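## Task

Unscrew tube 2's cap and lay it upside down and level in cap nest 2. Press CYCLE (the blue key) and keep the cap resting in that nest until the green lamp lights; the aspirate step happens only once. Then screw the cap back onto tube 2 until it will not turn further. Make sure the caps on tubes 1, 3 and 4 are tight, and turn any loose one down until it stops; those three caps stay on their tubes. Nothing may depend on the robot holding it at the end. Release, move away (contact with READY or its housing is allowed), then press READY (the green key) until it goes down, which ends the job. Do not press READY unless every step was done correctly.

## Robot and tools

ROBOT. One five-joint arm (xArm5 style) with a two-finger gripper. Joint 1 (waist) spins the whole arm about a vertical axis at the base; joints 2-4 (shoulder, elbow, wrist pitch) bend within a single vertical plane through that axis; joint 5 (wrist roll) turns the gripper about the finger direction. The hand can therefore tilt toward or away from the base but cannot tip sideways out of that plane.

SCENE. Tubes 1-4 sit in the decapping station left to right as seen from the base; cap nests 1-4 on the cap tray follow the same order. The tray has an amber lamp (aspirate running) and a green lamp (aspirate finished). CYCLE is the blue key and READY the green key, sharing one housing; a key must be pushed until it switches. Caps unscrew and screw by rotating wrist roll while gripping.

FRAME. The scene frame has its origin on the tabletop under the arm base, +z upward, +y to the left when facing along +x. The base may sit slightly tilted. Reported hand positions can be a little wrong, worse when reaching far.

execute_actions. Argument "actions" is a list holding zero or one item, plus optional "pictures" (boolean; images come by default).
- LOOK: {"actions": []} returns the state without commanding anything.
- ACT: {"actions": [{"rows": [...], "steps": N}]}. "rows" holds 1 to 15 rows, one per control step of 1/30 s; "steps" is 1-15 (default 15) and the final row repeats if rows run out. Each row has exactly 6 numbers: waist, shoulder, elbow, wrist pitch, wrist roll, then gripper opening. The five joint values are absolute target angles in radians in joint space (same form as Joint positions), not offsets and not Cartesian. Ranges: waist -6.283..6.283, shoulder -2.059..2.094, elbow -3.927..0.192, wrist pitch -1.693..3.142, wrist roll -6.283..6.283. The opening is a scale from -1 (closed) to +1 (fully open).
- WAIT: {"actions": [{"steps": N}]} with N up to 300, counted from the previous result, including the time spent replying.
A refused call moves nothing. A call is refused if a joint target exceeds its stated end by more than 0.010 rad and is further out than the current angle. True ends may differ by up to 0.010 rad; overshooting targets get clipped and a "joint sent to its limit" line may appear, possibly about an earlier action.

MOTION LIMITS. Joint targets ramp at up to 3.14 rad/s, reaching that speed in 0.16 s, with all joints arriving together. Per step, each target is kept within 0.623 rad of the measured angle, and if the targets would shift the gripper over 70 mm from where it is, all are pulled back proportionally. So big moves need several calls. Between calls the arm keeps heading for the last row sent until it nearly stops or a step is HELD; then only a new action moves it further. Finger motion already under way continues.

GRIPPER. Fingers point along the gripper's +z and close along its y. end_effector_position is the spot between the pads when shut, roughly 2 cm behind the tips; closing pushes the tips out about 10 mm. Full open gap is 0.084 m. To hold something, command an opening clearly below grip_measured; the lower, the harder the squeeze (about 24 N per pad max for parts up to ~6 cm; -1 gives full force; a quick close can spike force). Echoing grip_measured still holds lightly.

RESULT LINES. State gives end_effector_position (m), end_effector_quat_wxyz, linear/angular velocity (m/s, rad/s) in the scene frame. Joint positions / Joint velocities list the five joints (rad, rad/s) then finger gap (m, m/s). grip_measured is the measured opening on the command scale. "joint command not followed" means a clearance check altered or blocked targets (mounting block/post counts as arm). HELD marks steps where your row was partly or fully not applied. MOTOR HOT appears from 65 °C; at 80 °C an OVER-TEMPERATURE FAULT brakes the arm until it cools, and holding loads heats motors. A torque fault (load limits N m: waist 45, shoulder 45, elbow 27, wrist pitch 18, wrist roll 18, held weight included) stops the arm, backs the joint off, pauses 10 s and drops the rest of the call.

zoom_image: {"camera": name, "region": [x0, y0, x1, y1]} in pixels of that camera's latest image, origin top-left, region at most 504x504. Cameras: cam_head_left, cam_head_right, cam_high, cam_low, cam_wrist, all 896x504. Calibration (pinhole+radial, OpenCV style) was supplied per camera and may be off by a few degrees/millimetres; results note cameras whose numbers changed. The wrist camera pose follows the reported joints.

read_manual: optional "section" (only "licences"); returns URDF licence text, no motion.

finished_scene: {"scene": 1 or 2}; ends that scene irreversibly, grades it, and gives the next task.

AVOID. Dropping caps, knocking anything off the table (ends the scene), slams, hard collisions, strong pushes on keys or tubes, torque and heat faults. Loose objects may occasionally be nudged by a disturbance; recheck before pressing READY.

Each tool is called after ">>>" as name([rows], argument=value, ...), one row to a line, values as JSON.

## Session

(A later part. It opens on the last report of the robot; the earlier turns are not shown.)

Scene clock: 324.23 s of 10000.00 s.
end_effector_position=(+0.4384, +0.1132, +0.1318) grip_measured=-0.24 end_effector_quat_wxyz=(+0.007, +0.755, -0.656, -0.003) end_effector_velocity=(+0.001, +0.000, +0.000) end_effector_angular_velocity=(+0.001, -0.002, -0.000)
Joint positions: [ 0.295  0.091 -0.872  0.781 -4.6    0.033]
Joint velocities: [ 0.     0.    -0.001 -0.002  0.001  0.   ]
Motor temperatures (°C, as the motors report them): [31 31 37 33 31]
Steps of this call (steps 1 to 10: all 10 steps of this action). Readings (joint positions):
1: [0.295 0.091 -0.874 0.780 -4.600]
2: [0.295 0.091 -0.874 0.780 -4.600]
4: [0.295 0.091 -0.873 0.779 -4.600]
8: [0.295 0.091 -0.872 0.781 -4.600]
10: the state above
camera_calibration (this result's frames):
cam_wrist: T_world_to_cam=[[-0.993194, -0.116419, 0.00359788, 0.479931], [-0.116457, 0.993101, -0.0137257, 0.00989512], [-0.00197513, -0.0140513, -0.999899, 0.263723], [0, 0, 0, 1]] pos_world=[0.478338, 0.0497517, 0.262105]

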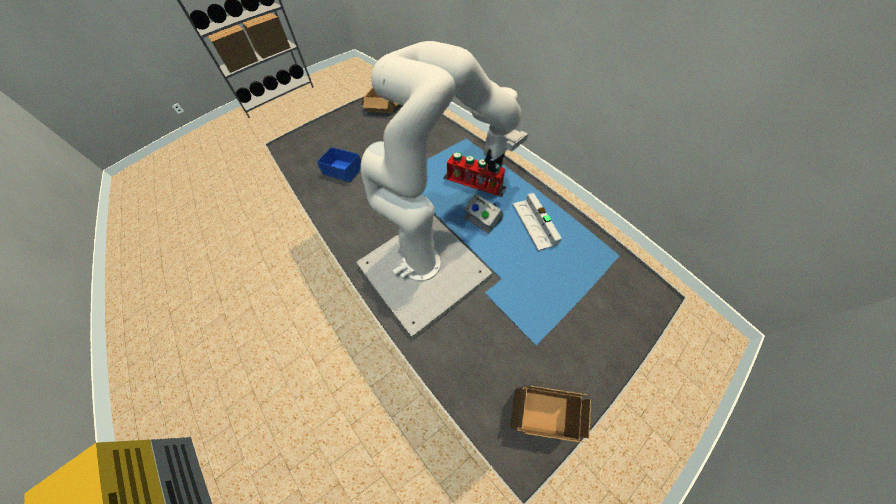

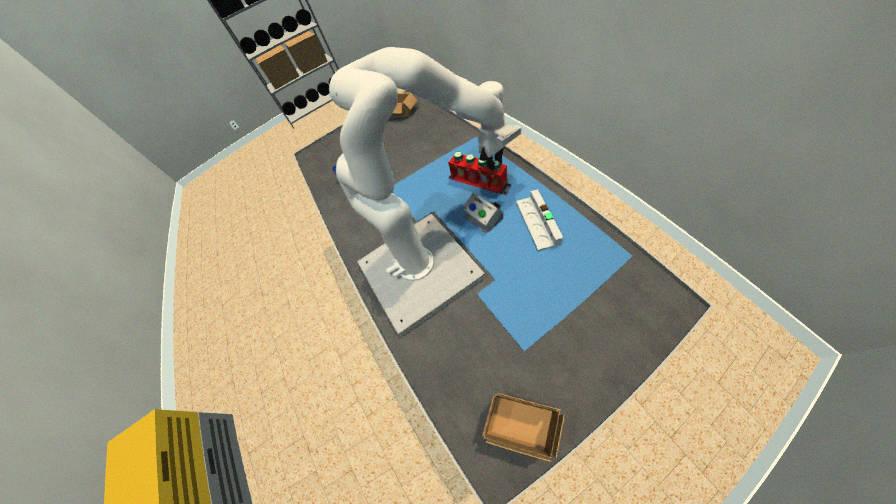

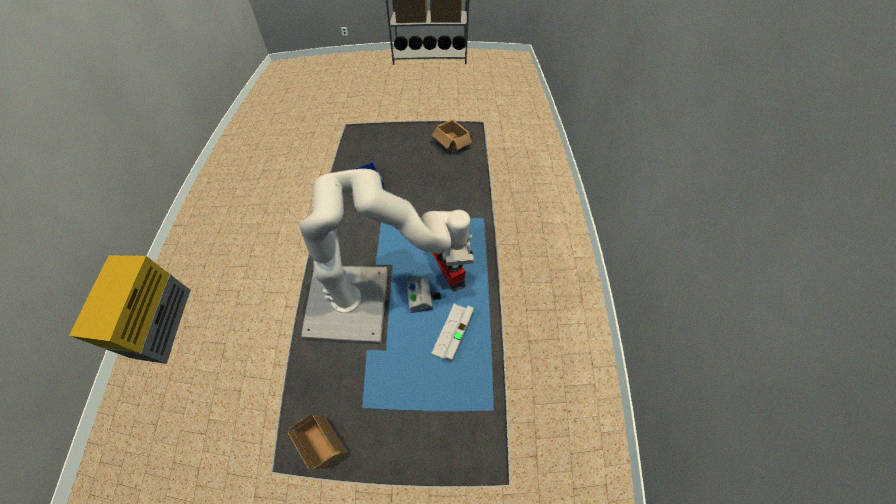

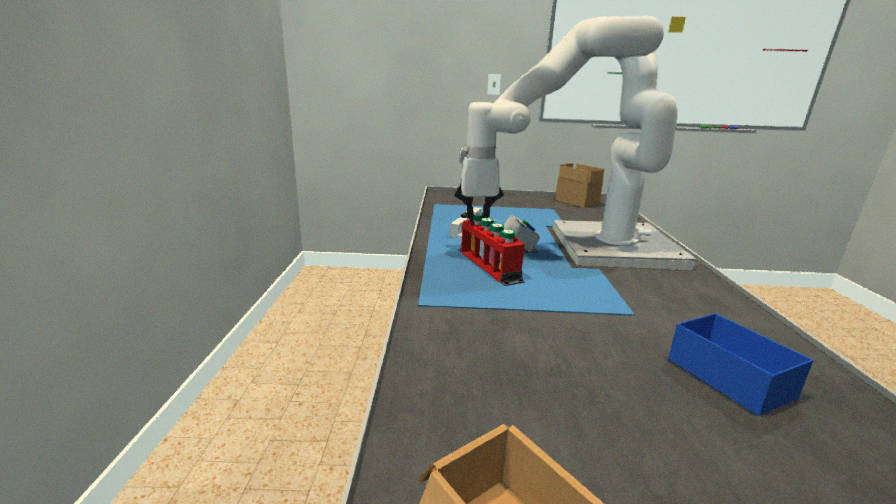

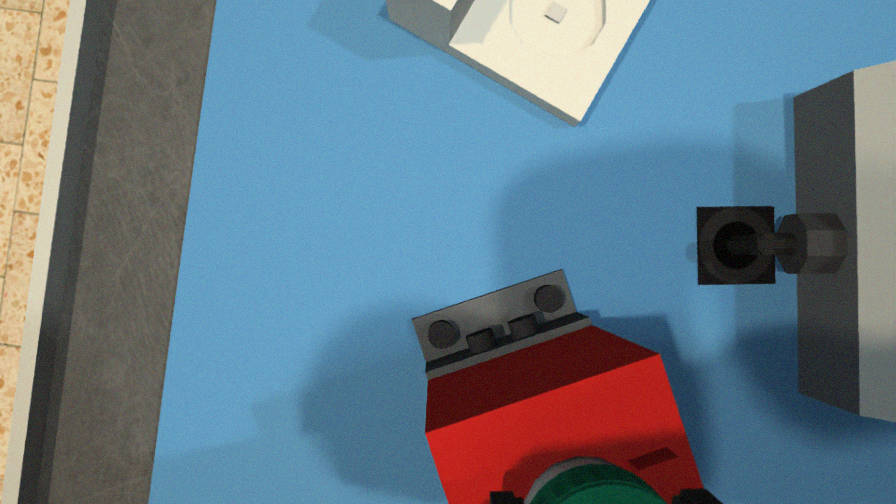

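>>> execute_actions([
  {"rows":[[0.295,0.094,-0.873,0.777,-3.6,-0.7]],"steps":15},
], pictures=false)

>>> execute_actions([
  {"rows":[[0.295,0.098,-0.873,0.773,-2.6,-0.7]],"steps":15},
], pictures=false)

>>> execute_actions([
  {"rows":[[0.295,0.102,-0.873,0.769,-1.6,-0.7]],"steps":15},
], pictures=false)

>>> execute_actions([
  {"rows":[[0.295,0.102,-0.873,0.769,-1.6,-0.7],[0.295,0.102,-0.873,0.769,-1.6,-0.3],[0.295,0.102,-0.873,0.769,-1.6,0.1],[0.295,0.102,-0.873,0.769,-1.6,0.1],[0.295,0.102,-0.873,0.769,-1.6,0.1],[0.295,0.102,-0.873,0.769,-1.6,0.1],[0.295,-0.03,-0.9,0.93,-1.6,0.1]],"steps":15},
], pictures=false)

>>> execute_actions([
  {"rows":[[0.405,-0.03,-0.9,0.93,-4.6,0.1]],"steps":15},
], pictures=false)

>>> execute_actions([
  {"rows":[[0.405,-0.03,-0.9,0.93,-4.6,0.1]],"steps":15},
], pictures=false)

>>> execute_actions([
  {"rows":[[0.405,-0.03,-0.9,0.93,-4.6,0.1],[0.405,-0.03,-0.9,0.93,-4.6,0.1],[0.405,0.075,-0.847,0.77,-4.6,0.1]],"steps":15},
], pictures=false)

>>> execute_actions([
  {"rows":[[0.405,0.075,-0.847,0.77,-4.6,0.1],[0.405,0.075,-0.847,0.77,-4.6,0.1],[0.405,0.075,-0.847,0.77,-4.6,0.1],[0.405,0.075,-0.847,0.77,-4.6,0.1],[0.405,0.075,-0.847,0.77,-4.6,0.0],[0.405,0.075,-0.847,0.77,-4.6,-0.1],[0.405,0.075,-0.847,0.77,-4.6,-0.2],[0.405,0.075,-0.847,0.77,-4.6,-0.3],[0.405,0.075,-0.847,0.77,-4.6,-0.5],[0.405,0.075,-0.847,0.77,-4.6,-0.7]],"steps":14},
], pictures=false)

>>> execute_actions([
  {"rows":[[0.405,0.077,-0.847,0.768,-3.6,-0.7]],"steps":15},
], pictures=false)

>>> execute_actions([
  {"rows":[[0.405,0.079,-0.847,0.766,-2.6,-0.7]],"steps":15},
], pictures=false)

>>> execute_actions([
  {"rows":[[0.405,0.079,-0.847,0.766,-1.6,-0.7]],"steps":15},
], pictures=false)

>>> execute_actions([
  {"rows":[[0.405,0.079,-0.847,0.766,-1.6,-0.7],[0.405,0.079,-0.847,0.766,-1.6,-0.3],[0.405,0.079,-0.847,0.766,-1.6,0.1],[0.405,0.079,-0.847,0.766,-1.6,0.1],[0.405,0.079,-0.847,0.766,-1.6,0.1],[0.405,0.079,-0.847,0.766,-1.6,0.1],[0.405,-0.05,-0.9,0.95,-1.6,0.1]],"steps":15},
], pictures=false)

>>> execute_actions([
  {"rows":[[0.62,-0.08,-0.9,0.98,-4.3,0.1]],"steps":15},
], pictures=false)

>>> execute_actions([
  {"rows":[[0.62,-0.08,-0.9,0.98,-4.3,0.1]],"steps":15},
], pictures=false)

>>> execute_actions([
  {"rows":[[0.62,-0.08,-0.9,0.98,-4.3,0.1]],"steps":12},
])

Scene clock: 343.23 s of 10000.00 s.
end_effector_position=(+0.4424, +0.1136, +0.1328) grip_measured=-0.25 end_effector_quat_wxyz=(-0.003, -0.402, +0.915, -0.001) end_effector_velocity=(+0.006, -0.002, +0.007) end_effector_angular_velocity=(-0.002, -0.022, -1.440)
Joint positions: [ 0.294  0.095 -0.877  0.772 -3.719  0.033]
Joint velocities: [-0.008 -0.009 -0.009  0.001  1.432 -0.004]
Motor temperatures (°C, as the motors report them): [31 31 39 35 31]
Steps of this call (steps 1 to 15: the robot went on to your last target; steps 16 to 555: nothing new was sent; steps 556 to 570: all 15 steps of this action). Readings (joint positions):
556: [0.295 0.092 -0.873 0.779 -4.600]
557: [0.295 0.092 -0.873 0.779 -4.596]
559: [0.295 0.092 -0.873 0.779 -4.553]
563: [0.294 0.094 -0.874 0.776 -4.276]
570: the state above

Scene clock: 343.73 s of 10000.00 s.
end_effector_position=(+0.4381, +0.1102, +0.1284) grip_measured=-0.25 end_effector_quat_wxyz=(-0.009, +0.089, +0.996, -0.005) end_effector_velocity=(-0.019, +0.006, -0.014) end_effector_angular_velocity=(-0.039, +0.039, -1.394)
Joint positions: [ 0.289  0.098 -0.87   0.777 -2.718  0.033]
Joint velocities: [0.024 0.009 0.025 0.018 1.417 0.002]
Motor temperatures (°C, as the motors report them): [31 31 39 35 31]
Steps of this call (steps 1 to 15: all 15 steps of this action). Readings (joint positions):
1: [0.294 0.094 -0.877 0.772 -3.679]
2: [0.293 0.094 -0.877 0.772 -3.647]
4: [0.293 0.094 -0.877 0.772 -3.572]
8: [0.290 0.095 -0.878 0.771 -3.270]
15: the state above

Scene clock: 344.23 s of 10000.00 s.
end_effector_position=(+0.4383, +0.1152, +0.1284) grip_measured=-0.19 end_effector_quat_wxyz=(-0.005, +0.551, +0.834, -0.007) end_effector_velocity=(+0.005, +0.006, +0.001) end_effector_angular_velocity=(-0.019, -0.022, -1.409)
Joint positions: [ 0.3    0.1   -0.872  0.773 -1.718  0.036]
Joint velocities: [ 0.01   0.009 -0.012 -0.009  1.419 -0.004]
Motor temperatures (°C, as the motors report them): [31 31 39 35 31]
Steps of this call (steps 1 to 15: all 15 steps of this action). Readings (joint positions):
1: [0.290 0.098 -0.869 0.777 -2.678]
2: [0.290 0.098 -0.869 0.778 -2.647]
4: [0.291 0.097 -0.869 0.777 -2.571]
8: [0.293 0.098 -0.870 0.776 -2.270]
15: the state above

Scene clock: 344.73 s of 10000.00 s.
end_effector_position=(+0.4349, +0.1126, +0.1833) grip_measured=+0.09 end_effector_quat_wxyz=(+0.000, +0.601, +0.799, -0.002) end_effector_velocity=(-0.040, -0.012, +0.056) end_effector_angular_velocity=(-0.019, +0.073, -0.006)
Joint positions: [ 0.296 -0.019 -0.902  0.909 -1.6    0.048]
Joint velocities: [-0.004 -0.167  0.001  0.242  0.002  0.   ]
Motor temperatures (°C, as the motors report them): [31 31 39 35 31]
Steps of this call (steps 1 to 15: all 15 steps of this action). Readings (joint positions):
1: [0.300 0.100 -0.872 0.773 -1.678]
2: [0.300 0.101 -0.872 0.773 -1.651]
4: [0.299 0.101 -0.873 0.773 -1.623]
8: [0.297 0.105 -0.876 0.767 -1.604]
15: the state above

Scene clock: 345.23 s of 10000.00 s.
end_effector_position=(+0.4160, +0.1556, +0.1853) grip_measured=+0.09 end_effector_quat_wxyz=(-0.007, +0.118, +0.993, -0.004) end_effector_velocity=(-0.006, +0.019, +0.002) end_effector_angular_velocity=(+0.041, +0.014, +2.657)
Joint positions: [ 0.401 -0.03  -0.9    0.93  -2.547  0.048]
Joint velocities: [ 0.045 -0.003 -0.001 -0.    -2.612 -0.   ]
Motor temperatures (°C, as the motors report them): [31 31 39 35 31]
Steps of this call (steps 1 to 15: all 15 steps of this action). Readings (joint positions):
1: [0.295 -0.023 -0.902 0.916 -1.600]
2: [0.296 -0.025 -0.901 0.921 -1.604]
4: [0.302 -0.026 -0.899 0.926 -1.647]
8: [0.350 -0.028 -0.899 0.929 -1.925]
15: the state above

Scene clock: 345.73 s of 10000.00 s.
end_effector_position=(+0.4155, +0.1573, +0.1855) grip_measured=+0.09 end_effector_quat_wxyz=(-0.008, -0.514, +0.857, +0.001) end_effector_velocity=(-0.000, +0.000, +0.000) end_effector_angular_velocity=(+0.037, +0.018, +2.614)
Joint positions: [ 0.405 -0.03  -0.9    0.93  -3.861  0.048]
Joint velocities: [ 0.    -0.001  0.     0.    -2.614  0.   ]
Motor temperatures (°C, as the motors report them): [31 31 39 35 31]
Steps of this call (steps 1 to 15: all 15 steps of this action). Readings (joint positions):
1: [0.402 -0.030 -0.900 0.930 -2.635]
2: [0.403 -0.030 -0.900 0.930 -2.722]
4: [0.404 -0.030 -0.900 0.930 -2.897]
8: [0.404 -0.030 -0.900 0.930 -3.248]
15: the state above

Scene clock: 346.23 s of 10000.00 s.
end_effector_position=(+0.4181, +0.1583, +0.1319) grip_measured=+0.09 end_effector_quat_wxyz=(+0.007, +0.787, -0.616, -0.003) end_effector_velocity=(+0.022, +0.008, +0.008) end_effector_angular_velocity=(+0.029, -0.072, +0.080)
Joint positions: [ 0.405  0.073 -0.848  0.775 -4.593  0.048]
Joint velocities: [ 0.001  0.006 -0.016 -0.067 -0.079  0.   ]
Motor temperatures (°C, as the motors report them): [31 31 38 35 31]
Steps of this call (steps 1 to 15: all 15 steps of this action). Readings (joint positions):
1: [0.405 -0.030 -0.900 0.930 -3.948]
2: [0.405 -0.030 -0.900 0.930 -4.036]
4: [0.405 -0.030 -0.900 0.929 -4.210]
8: [0.405 0.014 -0.880 0.856 -4.484]
15: the state above

Scene clock: 346.70 s of 10000.00 s.
end_effector_position=(+0.4164, +0.1578, +0.1296) grip_measured=-0.24 end_effector_quat_wxyz=(+0.009, +0.790, -0.614, -0.004) end_effector_velocity=(+0.003, +0.001, +0.002) end_effector_angular_velocity=(+0.003, -0.008, -0.000)
Joint positions: [ 0.405  0.075 -0.844  0.773 -4.6    0.033]
Joint velocities: [-0.    -0.001 -0.004 -0.004 -0.     0.   ]
Motor temperatures (°C, as the motors report them): [31 31 38 35 31]
Steps of this call (steps 1 to 14: all 14 steps of this action). Readings (joint positions):
1: [0.405 0.073 -0.849 0.773 -4.595]
2: [0.405 0.073 -0.849 0.772 -4.597]
4: [0.405 0.074 -0.848 0.771 -4.598]
8: [0.405 0.074 -0.847 0.771 -4.600]
14: the state above

Scene clock: 347.20 s of 10000.00 s.
end_effector_position=(+0.4185, +0.1590, +0.1296) grip_measured=-0.25 end_effector_quat_wxyz=(-0.007, -0.453, +0.891, +0.000) end_effector_velocity=(+0.005, -0.000, +0.003) end_effector_angular_velocity=(-0.012, -0.022, -1.437)
Joint positions: [ 0.406  0.078 -0.847  0.766 -3.719  0.033]
Joint velocities: [-0.005  0.    -0.008 -0.007  1.432 -0.003]
Motor temperatures (°C, as the motors report them): [31 31 38 35 31]
Steps of this call (steps 1 to 15: all 15 steps of this action). Readings (joint positions):
1: [0.405 0.075 -0.844 0.773 -4.600]
2: [0.405 0.075 -0.845 0.773 -4.596]
4: [0.405 0.075 -0.845 0.773 -4.553]
8: [0.405 0.076 -0.845 0.771 -4.276]
15: the state above

Scene clock: 347.70 s of 10000.00 s.
end_effector_position=(+0.4209, +0.1566, +0.1307) grip_measured=-0.25 end_effector_quat_wxyz=(-0.004, +0.034, +0.999, -0.002) end_effector_velocity=(-0.014, -0.005, -0.010) end_effector_angular_velocity=(-0.026, +0.034, -1.417)
Joint positions: [ 0.399  0.077 -0.849  0.765 -2.718  0.033]
Joint velocities: [ 0.001  0.001  0.022  0.02   1.418 -0.002]
Motor temperatures (°C, as the motors report them): [31 31 38 35 31]
Steps of this call (steps 1 to 15: all 15 steps of this action). Readings (joint positions):
1: [0.406 0.078 -0.848 0.766 -3.679]
2: [0.406 0.078 -0.848 0.766 -3.647]
4: [0.405 0.078 -0.848 0.766 -3.572]
8: [0.404 0.078 -0.850 0.764 -3.270]
15: the state above

Scene clock: 348.20 s of 10000.00 s.
end_effector_position=(+0.4160, +0.1594, +0.1289) grip_measured=-0.22 end_effector_quat_wxyz=(-0.006, +0.505, +0.863, -0.008) end_effector_velocity=(+0.001, +0.006, +0.001) end_effector_angular_velocity=(-0.024, -0.013, -1.408)
Joint positions: [ 0.409  0.077 -0.845  0.771 -1.718  0.034]
Joint velocities: [ 0.011  0.007 -0.01   0.002  1.419 -0.   ]
Motor temperatures (°C, as the motors report them): [31 31 38 35 31]
Steps of this call (steps 1 to 15: all 15 steps of this action). Readings (joint positions):
1: [0.399 0.078 -0.849 0.766 -2.678]
2: [0.400 0.078 -0.848 0.766 -2.647]
4: [0.400 0.078 -0.847 0.767 -2.571]
8: [0.403 0.077 -0.845 0.770 -2.270]
15: the state above

Scene clock: 348.70 s of 10000.00 s.
end_effector_position=(+0.4176, +0.1585, +0.1901) grip_measured=+0.09 end_effector_quat_wxyz=(+0.000, +0.556, +0.831, -0.001) end_effector_velocity=(-0.032, -0.014, +0.076) end_effector_angular_velocity=(-0.023, +0.060, -0.007)
Joint positions: [ 0.406 -0.039 -0.9    0.925 -1.6    0.048]
Joint velocities: [-0.003 -0.181 -0.047  0.292  0.004  0.   ]
Motor temperatures (°C, as the motors report them): [31 31 38 35 31]
Steps of this call (steps 1 to 15: all 15 steps of this action). Readings (joint positions):
1: [0.409 0.077 -0.845 0.772 -1.678]
2: [0.409 0.077 -0.846 0.772 -1.651]
4: [0.409 0.078 -0.846 0.771 -1.622]
8: [0.407 0.081 -0.852 0.765 -1.604]
15: the state above

Scene clock: 349.20 s of 10000.00 s.
end_effector_position=(+0.3697, +0.2334, +0.2029) grip_measured=+0.09 end_effector_quat_wxyz=(-0.007, +0.030, +1.000, -0.004) end_effector_velocity=(-0.036, +0.048, +0.008) end_effector_angular_velocity=(+0.037, +0.023, +2.751)
Joint positions: [ 0.607 -0.078 -0.9    0.978 -2.517  0.048]
Joint velocities: [ 0.137 -0.022  0.001  0.026 -2.615 -0.   ]
Motor temperatures (°C, as the motors report them): [31 31 38 35 31]
Steps of this call (steps 1 to 15: all 15 steps of this action). Readings (joint positions):
1: [0.406 -0.043 -0.901 0.933 -1.600]
2: [0.406 -0.045 -0.900 0.939 -1.604]
4: [0.419 -0.049 -0.898 0.947 -1.647]
8: [0.507 -0.062 -0.899 0.962 -1.910]
15: the state above

Scene clock: 349.70 s of 10000.00 s.
end_effector_position=(+0.3665, +0.2378, +0.2038) grip_measured=+0.09 end_effector_quat_wxyz=(-0.008, -0.591, +0.806, +0.001) end_effector_velocity=(-0.000, +0.001, +0.001) end_effector_angular_velocity=(+0.038, +0.017, +2.612)
Joint positions: [ 0.62  -0.08  -0.9    0.98  -3.831  0.048]
Joint velocities: [ 0.002 -0.001 -0.001  0.001 -2.61   0.   ]
Motor temperatures (°C, as the motors report them): [31 31 38 35 31]
Steps of this call (steps 1 to 15: all 15 steps of this action). Readings (joint positions):
1: [0.611 -0.078 -0.900 0.978 -2.604]
2: [0.614 -0.079 -0.900 0.979 -2.692]
4: [0.616 -0.079 -0.900 0.980 -2.867]
8: [0.619 -0.080 -0.900 0.980 -3.218]
15: the state above

Scene clock: 350.10 s of 10000.00 s.
end_effector_position=(+0.3665, +0.2379, +0.2038) grip_measured=+0.09 end_effector_quat_wxyz=(+0.007, +0.761, -0.649, -0.003) end_effector_velocity=(+0.000, -0.000, +0.000) end_effector_angular_velocity=(+0.001, +0.000, +0.072)
Joint positions: [ 0.62  -0.08  -0.9    0.98  -4.294  0.048]
Joint velocities: [-0.001 -0.     0.001 -0.    -0.073  0.   ]
Motor temperatures (°C, as the motors report them): [31 31 38 35 31]
Steps of this call (steps 1 to 12: all 12 steps of this action). Readings (joint positions):
1: [0.620 -0.080 -0.900 0.980 -3.917]
2: [0.620 -0.080 -0.900 0.980 -4.000]
4: [0.620 -0.080 -0.900 0.980 -4.140]
8: [0.620 -0.080 -0.900 0.980 -4.269]
12: the state above
camera_calibration (this result's frames):
cam_wrist: T_world_to_cam=[[-0.990898, -0.134568, 0.00347876, 0.426197], [-0.134603, 0.990809, -0.0134277, -0.114255], [-0.00163985, -0.0137737, -0.999904, 0.337151], [0, 0, 0, 1]] pos_world=[0.407492, 0.175201, 0.334102]

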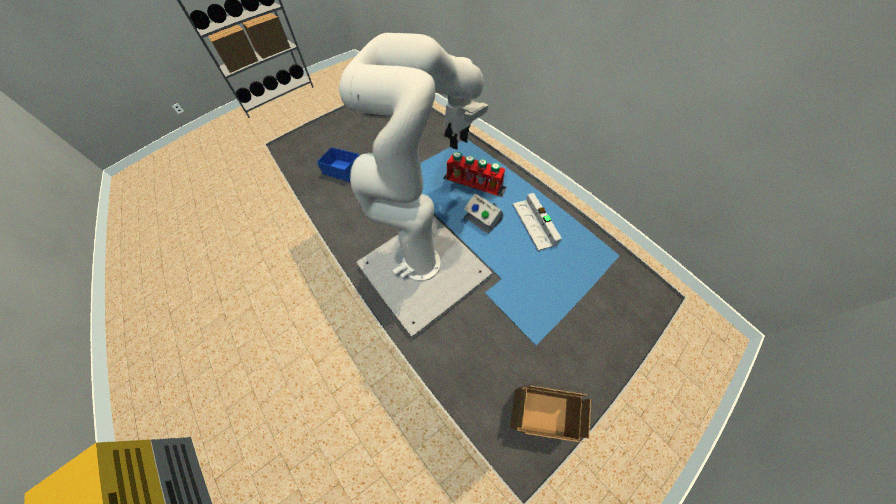

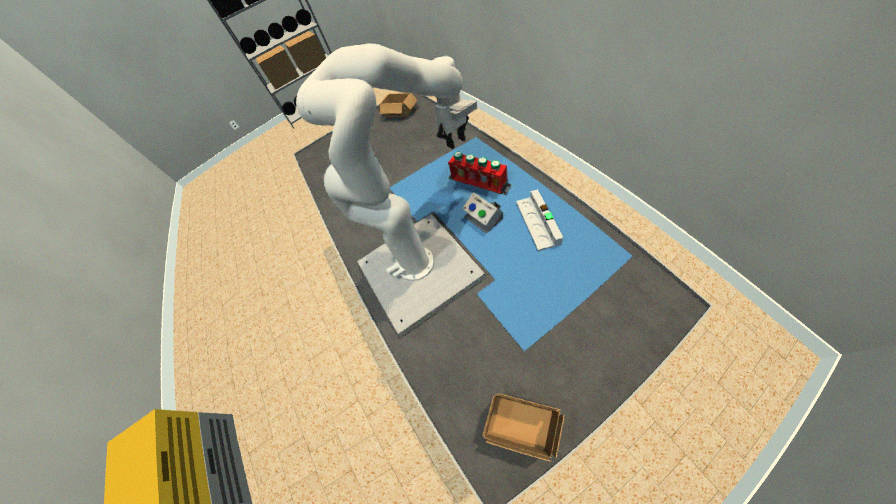

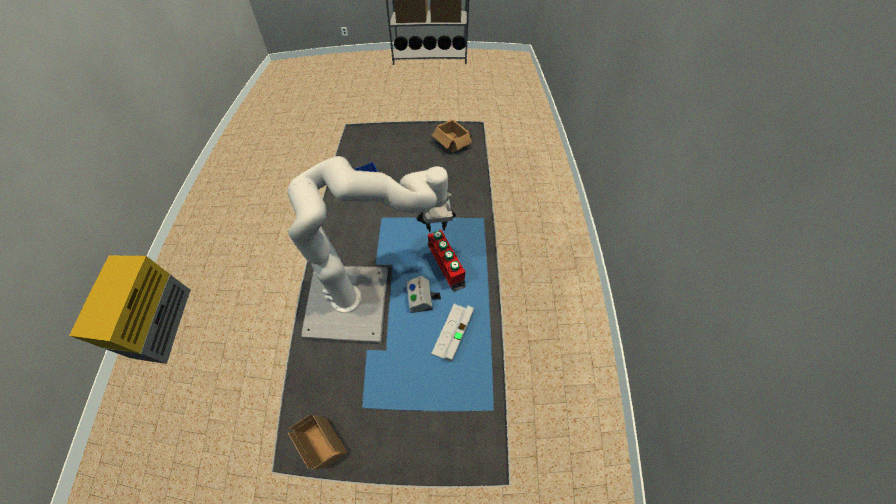

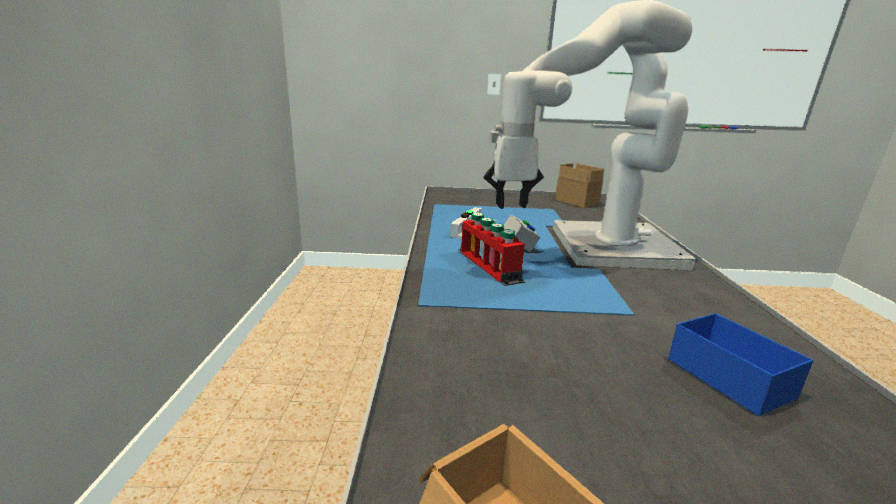

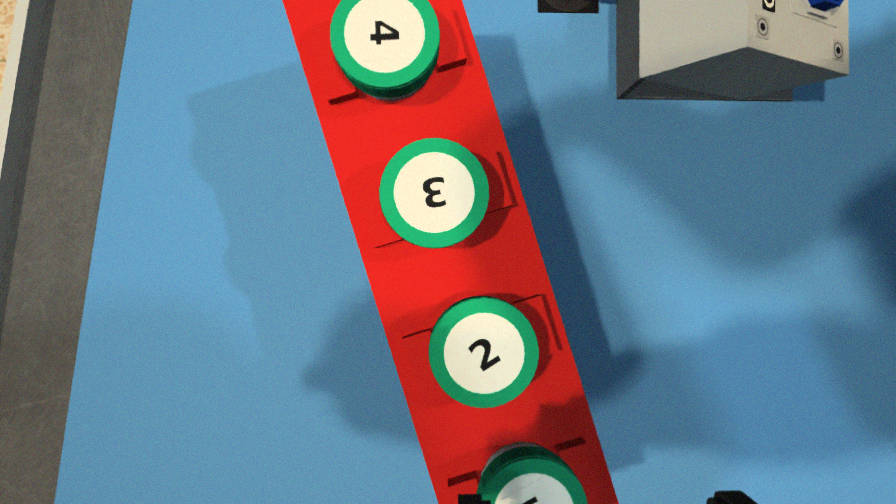

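>>> execute_actions([
  {"rows":[[0.63,-0.03,-0.9,0.93,-4.6,0.1],[0.63,-0.03,-0.9,0.93,-4.6,0.1],[0.63,-0.03,-0.9,0.93,-4.6,0.1],[0.63,-0.03,-0.9,0.93,-4.6,0.1],[0.63,-0.03,-0.9,0.93,-4.6,0.1],[0.63,0.086,-0.863,0.776,-4.6,0.1]],"steps":15},
], pictures=false)

>>> execute_actions([
  {"rows":[[0.63,0.086,-0.863,0.776,-4.6,0.1],[0.63,0.086,-0.863,0.776,-4.6,0.1],[0.63,0.086,-0.863,0.776,-4.6,0.1],[0.63,0.086,-0.863,0.776,-4.6,0.1],[0.63,0.086,-0.863,0.776,-4.6,0.1],[0.63,0.086,-0.863,0.776,-4.6,0.0],[0.63,0.086,-0.863,0.776,-4.6,-0.1],[0.63,0.086,-0.863,0.776,-4.6,-0.2],[0.63,0.086,-0.863,0.776,-4.6,-0.3],[0.63,0.086,-0.863,0.776,-4.6,-0.5],[0.63,0.086,-0.863,0.776,-4.6,-0.7]],"steps":15},
], pictures=false)

>>> execute_actions([
  {"rows":[[0.63,0.089,-0.863,0.773,-3.6,-0.7]],"steps":15},
], pictures=false)

>>> execute_actions([
  {"rows":[[0.63,0.092,-0.863,0.77,-2.6,-0.7]],"steps":15},
], pictures=false)

>>> execute_actions([
  {"rows":[[0.63,0.095,-0.863,0.767,-1.6,-0.7]],"steps":15},
], pictures=false)

>>> execute_actions([
  {"rows":[[0.63,0.095,-0.863,0.767,-1.6,-0.7],[0.63,0.095,-0.863,0.767,-1.6,-0.3],[0.63,0.095,-0.863,0.767,-1.6,0.1],[0.63,0.095,-0.863,0.767,-1.6,0.1],[0.63,0.095,-0.863,0.767,-1.6,0.1],[0.63,0.095,-0.863,0.767,-1.6,0.1],[0.63,-0.05,-0.9,0.95,-1.6,0.1]],"steps":15},
], pictures=false)

>>> execute_actions([
  {"rows":[[0.518,-0.05,-0.9,0.95,-1.1,0.1]],"steps":15},
])

Scene clock: 361.63 s of 10000.00 s.
end_effector_position=(+0.3736, +0.2480, +0.1327) grip_measured=+0.09 end_effector_quat_wxyz=(+0.010, +0.852, -0.523, -0.006) end_effector_velocity=(+0.032, +0.023, -0.011) end_effector_angular_velocity=(+0.067, -0.098, +0.052)
Joint positions: [ 0.63   0.08  -0.863  0.789 -4.596  0.048]
Joint velocities: [ 0.002  0.066 -0.019 -0.165 -0.05   0.   ]
Motor temperatures (°C, as the motors report them): [31 31 38 34 31]
Steps of this call (steps 1 to 15: the robot went on to your last target; steps 16 to 331: nothing new was sent; steps 332 to 346: all 15 steps of this action). Readings (joint positions):
332: [0.620 -0.080 -0.900 0.980 -4.300]
333: [0.620 -0.080 -0.900 0.979 -4.304]
335: [0.621 -0.073 -0.901 0.972 -4.347]
339: [0.628 -0.033 -0.899 0.927 -4.523]
346: the state above

Scene clock: 362.13 s of 10000.00 s.
end_effector_position=(+0.3731, +0.2480, +0.1296) grip_measured=-0.24 end_effector_quat_wxyz=(+0.010, +0.854, -0.521, -0.006) end_effector_velocity=(+0.002, +0.000, +0.000) end_effector_angular_velocity=(+0.002, -0.003, -0.000)
Joint positions: [ 0.63   0.086 -0.859  0.781 -4.6    0.033]
Joint velocities: [-0.001  0.002 -0.002 -0.004 -0.001  0.   ]
Motor temperatures (°C, as the motors report them): [31 31 38 34 31]
Steps of this call (steps 1 to 15: all 15 steps of this action). Readings (joint positions):
1: [0.630 0.082 -0.863 0.785 -4.597]
2: [0.630 0.082 -0.864 0.781 -4.598]
4: [0.630 0.083 -0.865 0.778 -4.599]
8: [0.630 0.085 -0.864 0.777 -4.600]
15: the state above

Scene clock: 362.63 s of 10000.00 s.
end_effector_position=(+0.3724, +0.2501, +0.1292) grip_measured=-0.23 end_effector_quat_wxyz=(-0.012, -0.552, +0.834, +0.001) end_effector_velocity=(+0.003, -0.001, -0.004) end_effector_angular_velocity=(-0.031, -0.018, -1.442)
Joint positions: [ 0.635  0.089 -0.863  0.783 -3.72   0.034]
Joint velocities: [-0.006  0.011 -0.001 -0.012  1.437  0.003]
Motor temperatures (°C, as the motors report them): [31 31 38 34 31]
Steps of this call (steps 1 to 15: all 15 steps of this action). Readings (joint positions):
1: [0.630 0.086 -0.859 0.781 -4.600]
2: [0.630 0.086 -0.859 0.781 -4.596]
4: [0.630 0.086 -0.859 0.781 -4.553]
8: [0.632 0.086 -0.860 0.784 -4.277]
15: the state above

Scene clock: 363.13 s of 10000.00 s.
end_effector_position=(+0.3794, +0.2516, +0.1314) grip_measured=-0.25 end_effector_quat_wxyz=(-0.002, -0.081, +0.997, -0.000) end_effector_velocity=(+0.014, -0.010, +0.006) end_effector_angular_velocity=(+0.005, -0.020, -1.448)
Joint positions: [ 0.629  0.092 -0.869  0.765 -2.717  0.033]
Joint velocities: [-0.035 -0.01  -0.003 -0.01   1.413 -0.001]
Motor temperatures (°C, as the motors report them): [31 31 38 34 31]
Steps of this call (steps 1 to 15: all 15 steps of this action). Readings (joint positions):
1: [0.635 0.089 -0.863 0.782 -3.679]
2: [0.635 0.090 -0.863 0.782 -3.647]
4: [0.634 0.091 -0.862 0.781 -3.571]
8: [0.634 0.093 -0.862 0.776 -3.269]
15: the state above

Scene clock: 363.63 s of 10000.00 s.
end_effector_position=(+0.3748, +0.2480, +0.1285) grip_measured=-0.22 end_effector_quat_wxyz=(-0.006, +0.407, +0.913, -0.008) end_effector_velocity=(-0.011, +0.011, -0.000) end_effector_angular_velocity=(-0.029, -0.007, -1.386)
Joint positions: [ 0.628  0.09  -0.86   0.775 -1.719  0.034]
Joint velocities: [ 0.034 -0.004  0.004  0.007  1.42   0.01 ]
Motor temperatures (°C, as the motors report them): [31 31 38 34 31]
Steps of this call (steps 1 to 15: all 15 steps of this action). Readings (joint positions):
1: [0.628 0.092 -0.869 0.765 -2.678]
2: [0.628 0.091 -0.869 0.765 -2.647]
4: [0.627 0.091 -0.868 0.766 -2.572]
8: [0.624 0.092 -0.865 0.768 -2.271]
15: the state above

Scene clock: 364.13 s of 10000.00 s.
end_effector_position=(+0.3724, +0.2474, +0.1899) grip_measured=+0.09 end_effector_quat_wxyz=(-0.001, +0.459, +0.888, -0.000) end_effector_velocity=(-0.033, -0.024, +0.079) end_effector_angular_velocity=(-0.033, +0.050, -0.006)
Joint positions: [ 0.63  -0.037 -0.902  0.925 -1.6    0.048]
Joint velocities: [-0.003 -0.207 -0.022  0.289  0.003  0.   ]
Motor temperatures (°C, as the motors report them): [31 31 38 34 31]
Steps of this call (steps 1 to 15: all 15 steps of this action). Readings (joint positions):
1: [0.629 0.090 -0.860 0.775 -1.679]
2: [0.630 0.090 -0.861 0.776 -1.652]
4: [0.631 0.091 -0.861 0.776 -1.623]
8: [0.631 0.098 -0.866 0.767 -1.604]
15: the state above

Scene clock: 364.63 s of 10000.00 s.
end_effector_position=(+0.3921, +0.2025, +0.1926) grip_measured=+0.09 end_effector_quat_wxyz=(-0.003, +0.701, +0.713, -0.008) end_effector_velocity=(+0.004, -0.006, +0.002) end_effector_angular_velocity=(-0.001, -0.004, -0.156)
Joint positions: [ 0.52  -0.05  -0.9    0.95  -1.111  0.048]
Joint velocities: [-0.016 -0.003 -0.001  0.002  0.14  -0.   ]
Motor temperatures (°C, as the motors report them): [31 31 38 34 31]
Steps of this call (steps 1 to 15: all 15 steps of this action). Readings (joint positions):
1: [0.630 -0.042 -0.902 0.933 -1.600]
2: [0.630 -0.044 -0.901 0.939 -1.596]
4: [0.621 -0.046 -0.899 0.945 -1.553]
8: [0.563 -0.048 -0.899 0.949 -1.302]
15: the state above
camera_calibration (this result's frames):
cam_wrist: T_world_to_cam=[[0.999641, -0.00542439, -0.026224, -0.354092], [-0.00546071, -0.999984, -0.0013135, 0.274363], [-0.0262164, 0.00145623, -0.999655, 0.332031], [0, 0, 0, 1]] pos_world=[0.364168, 0.271955, 0.322992]

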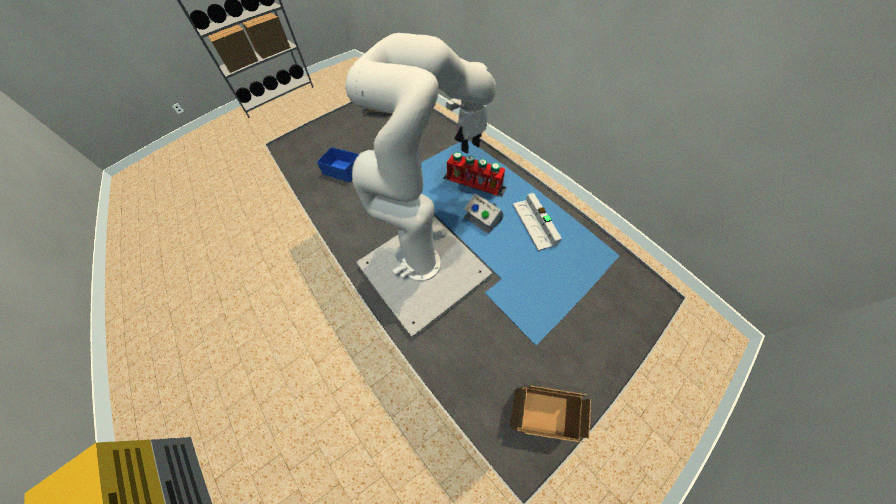

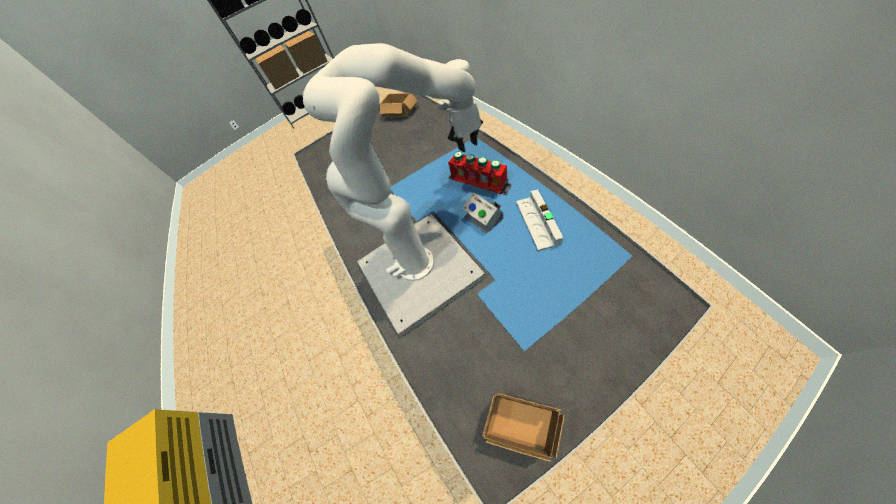

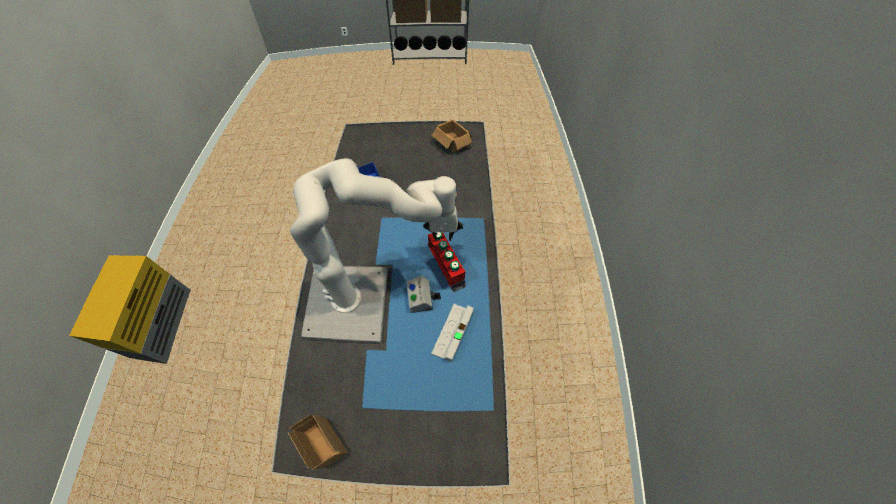

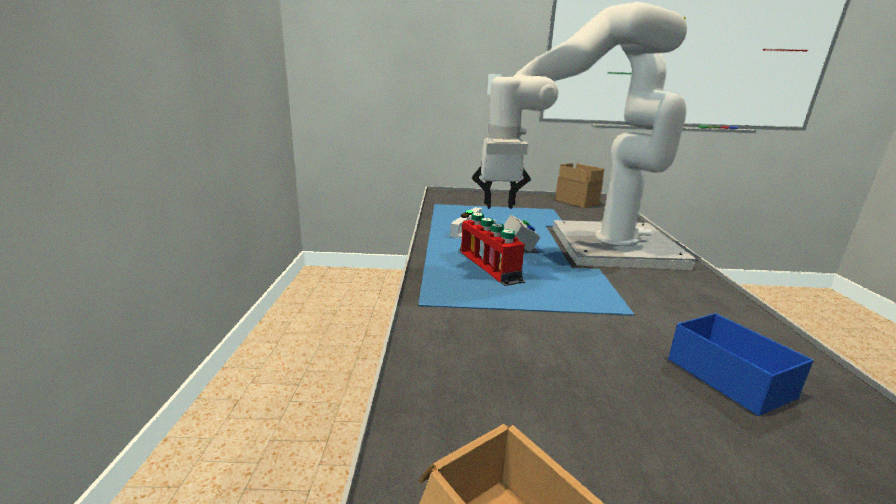

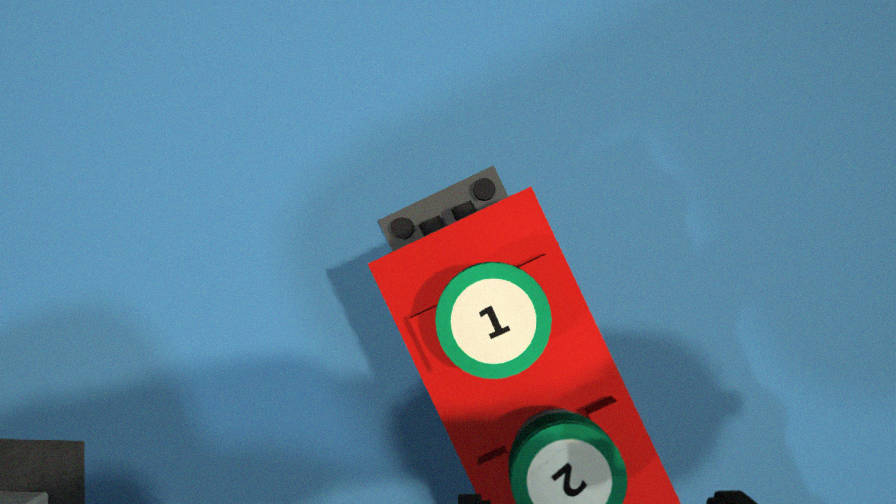

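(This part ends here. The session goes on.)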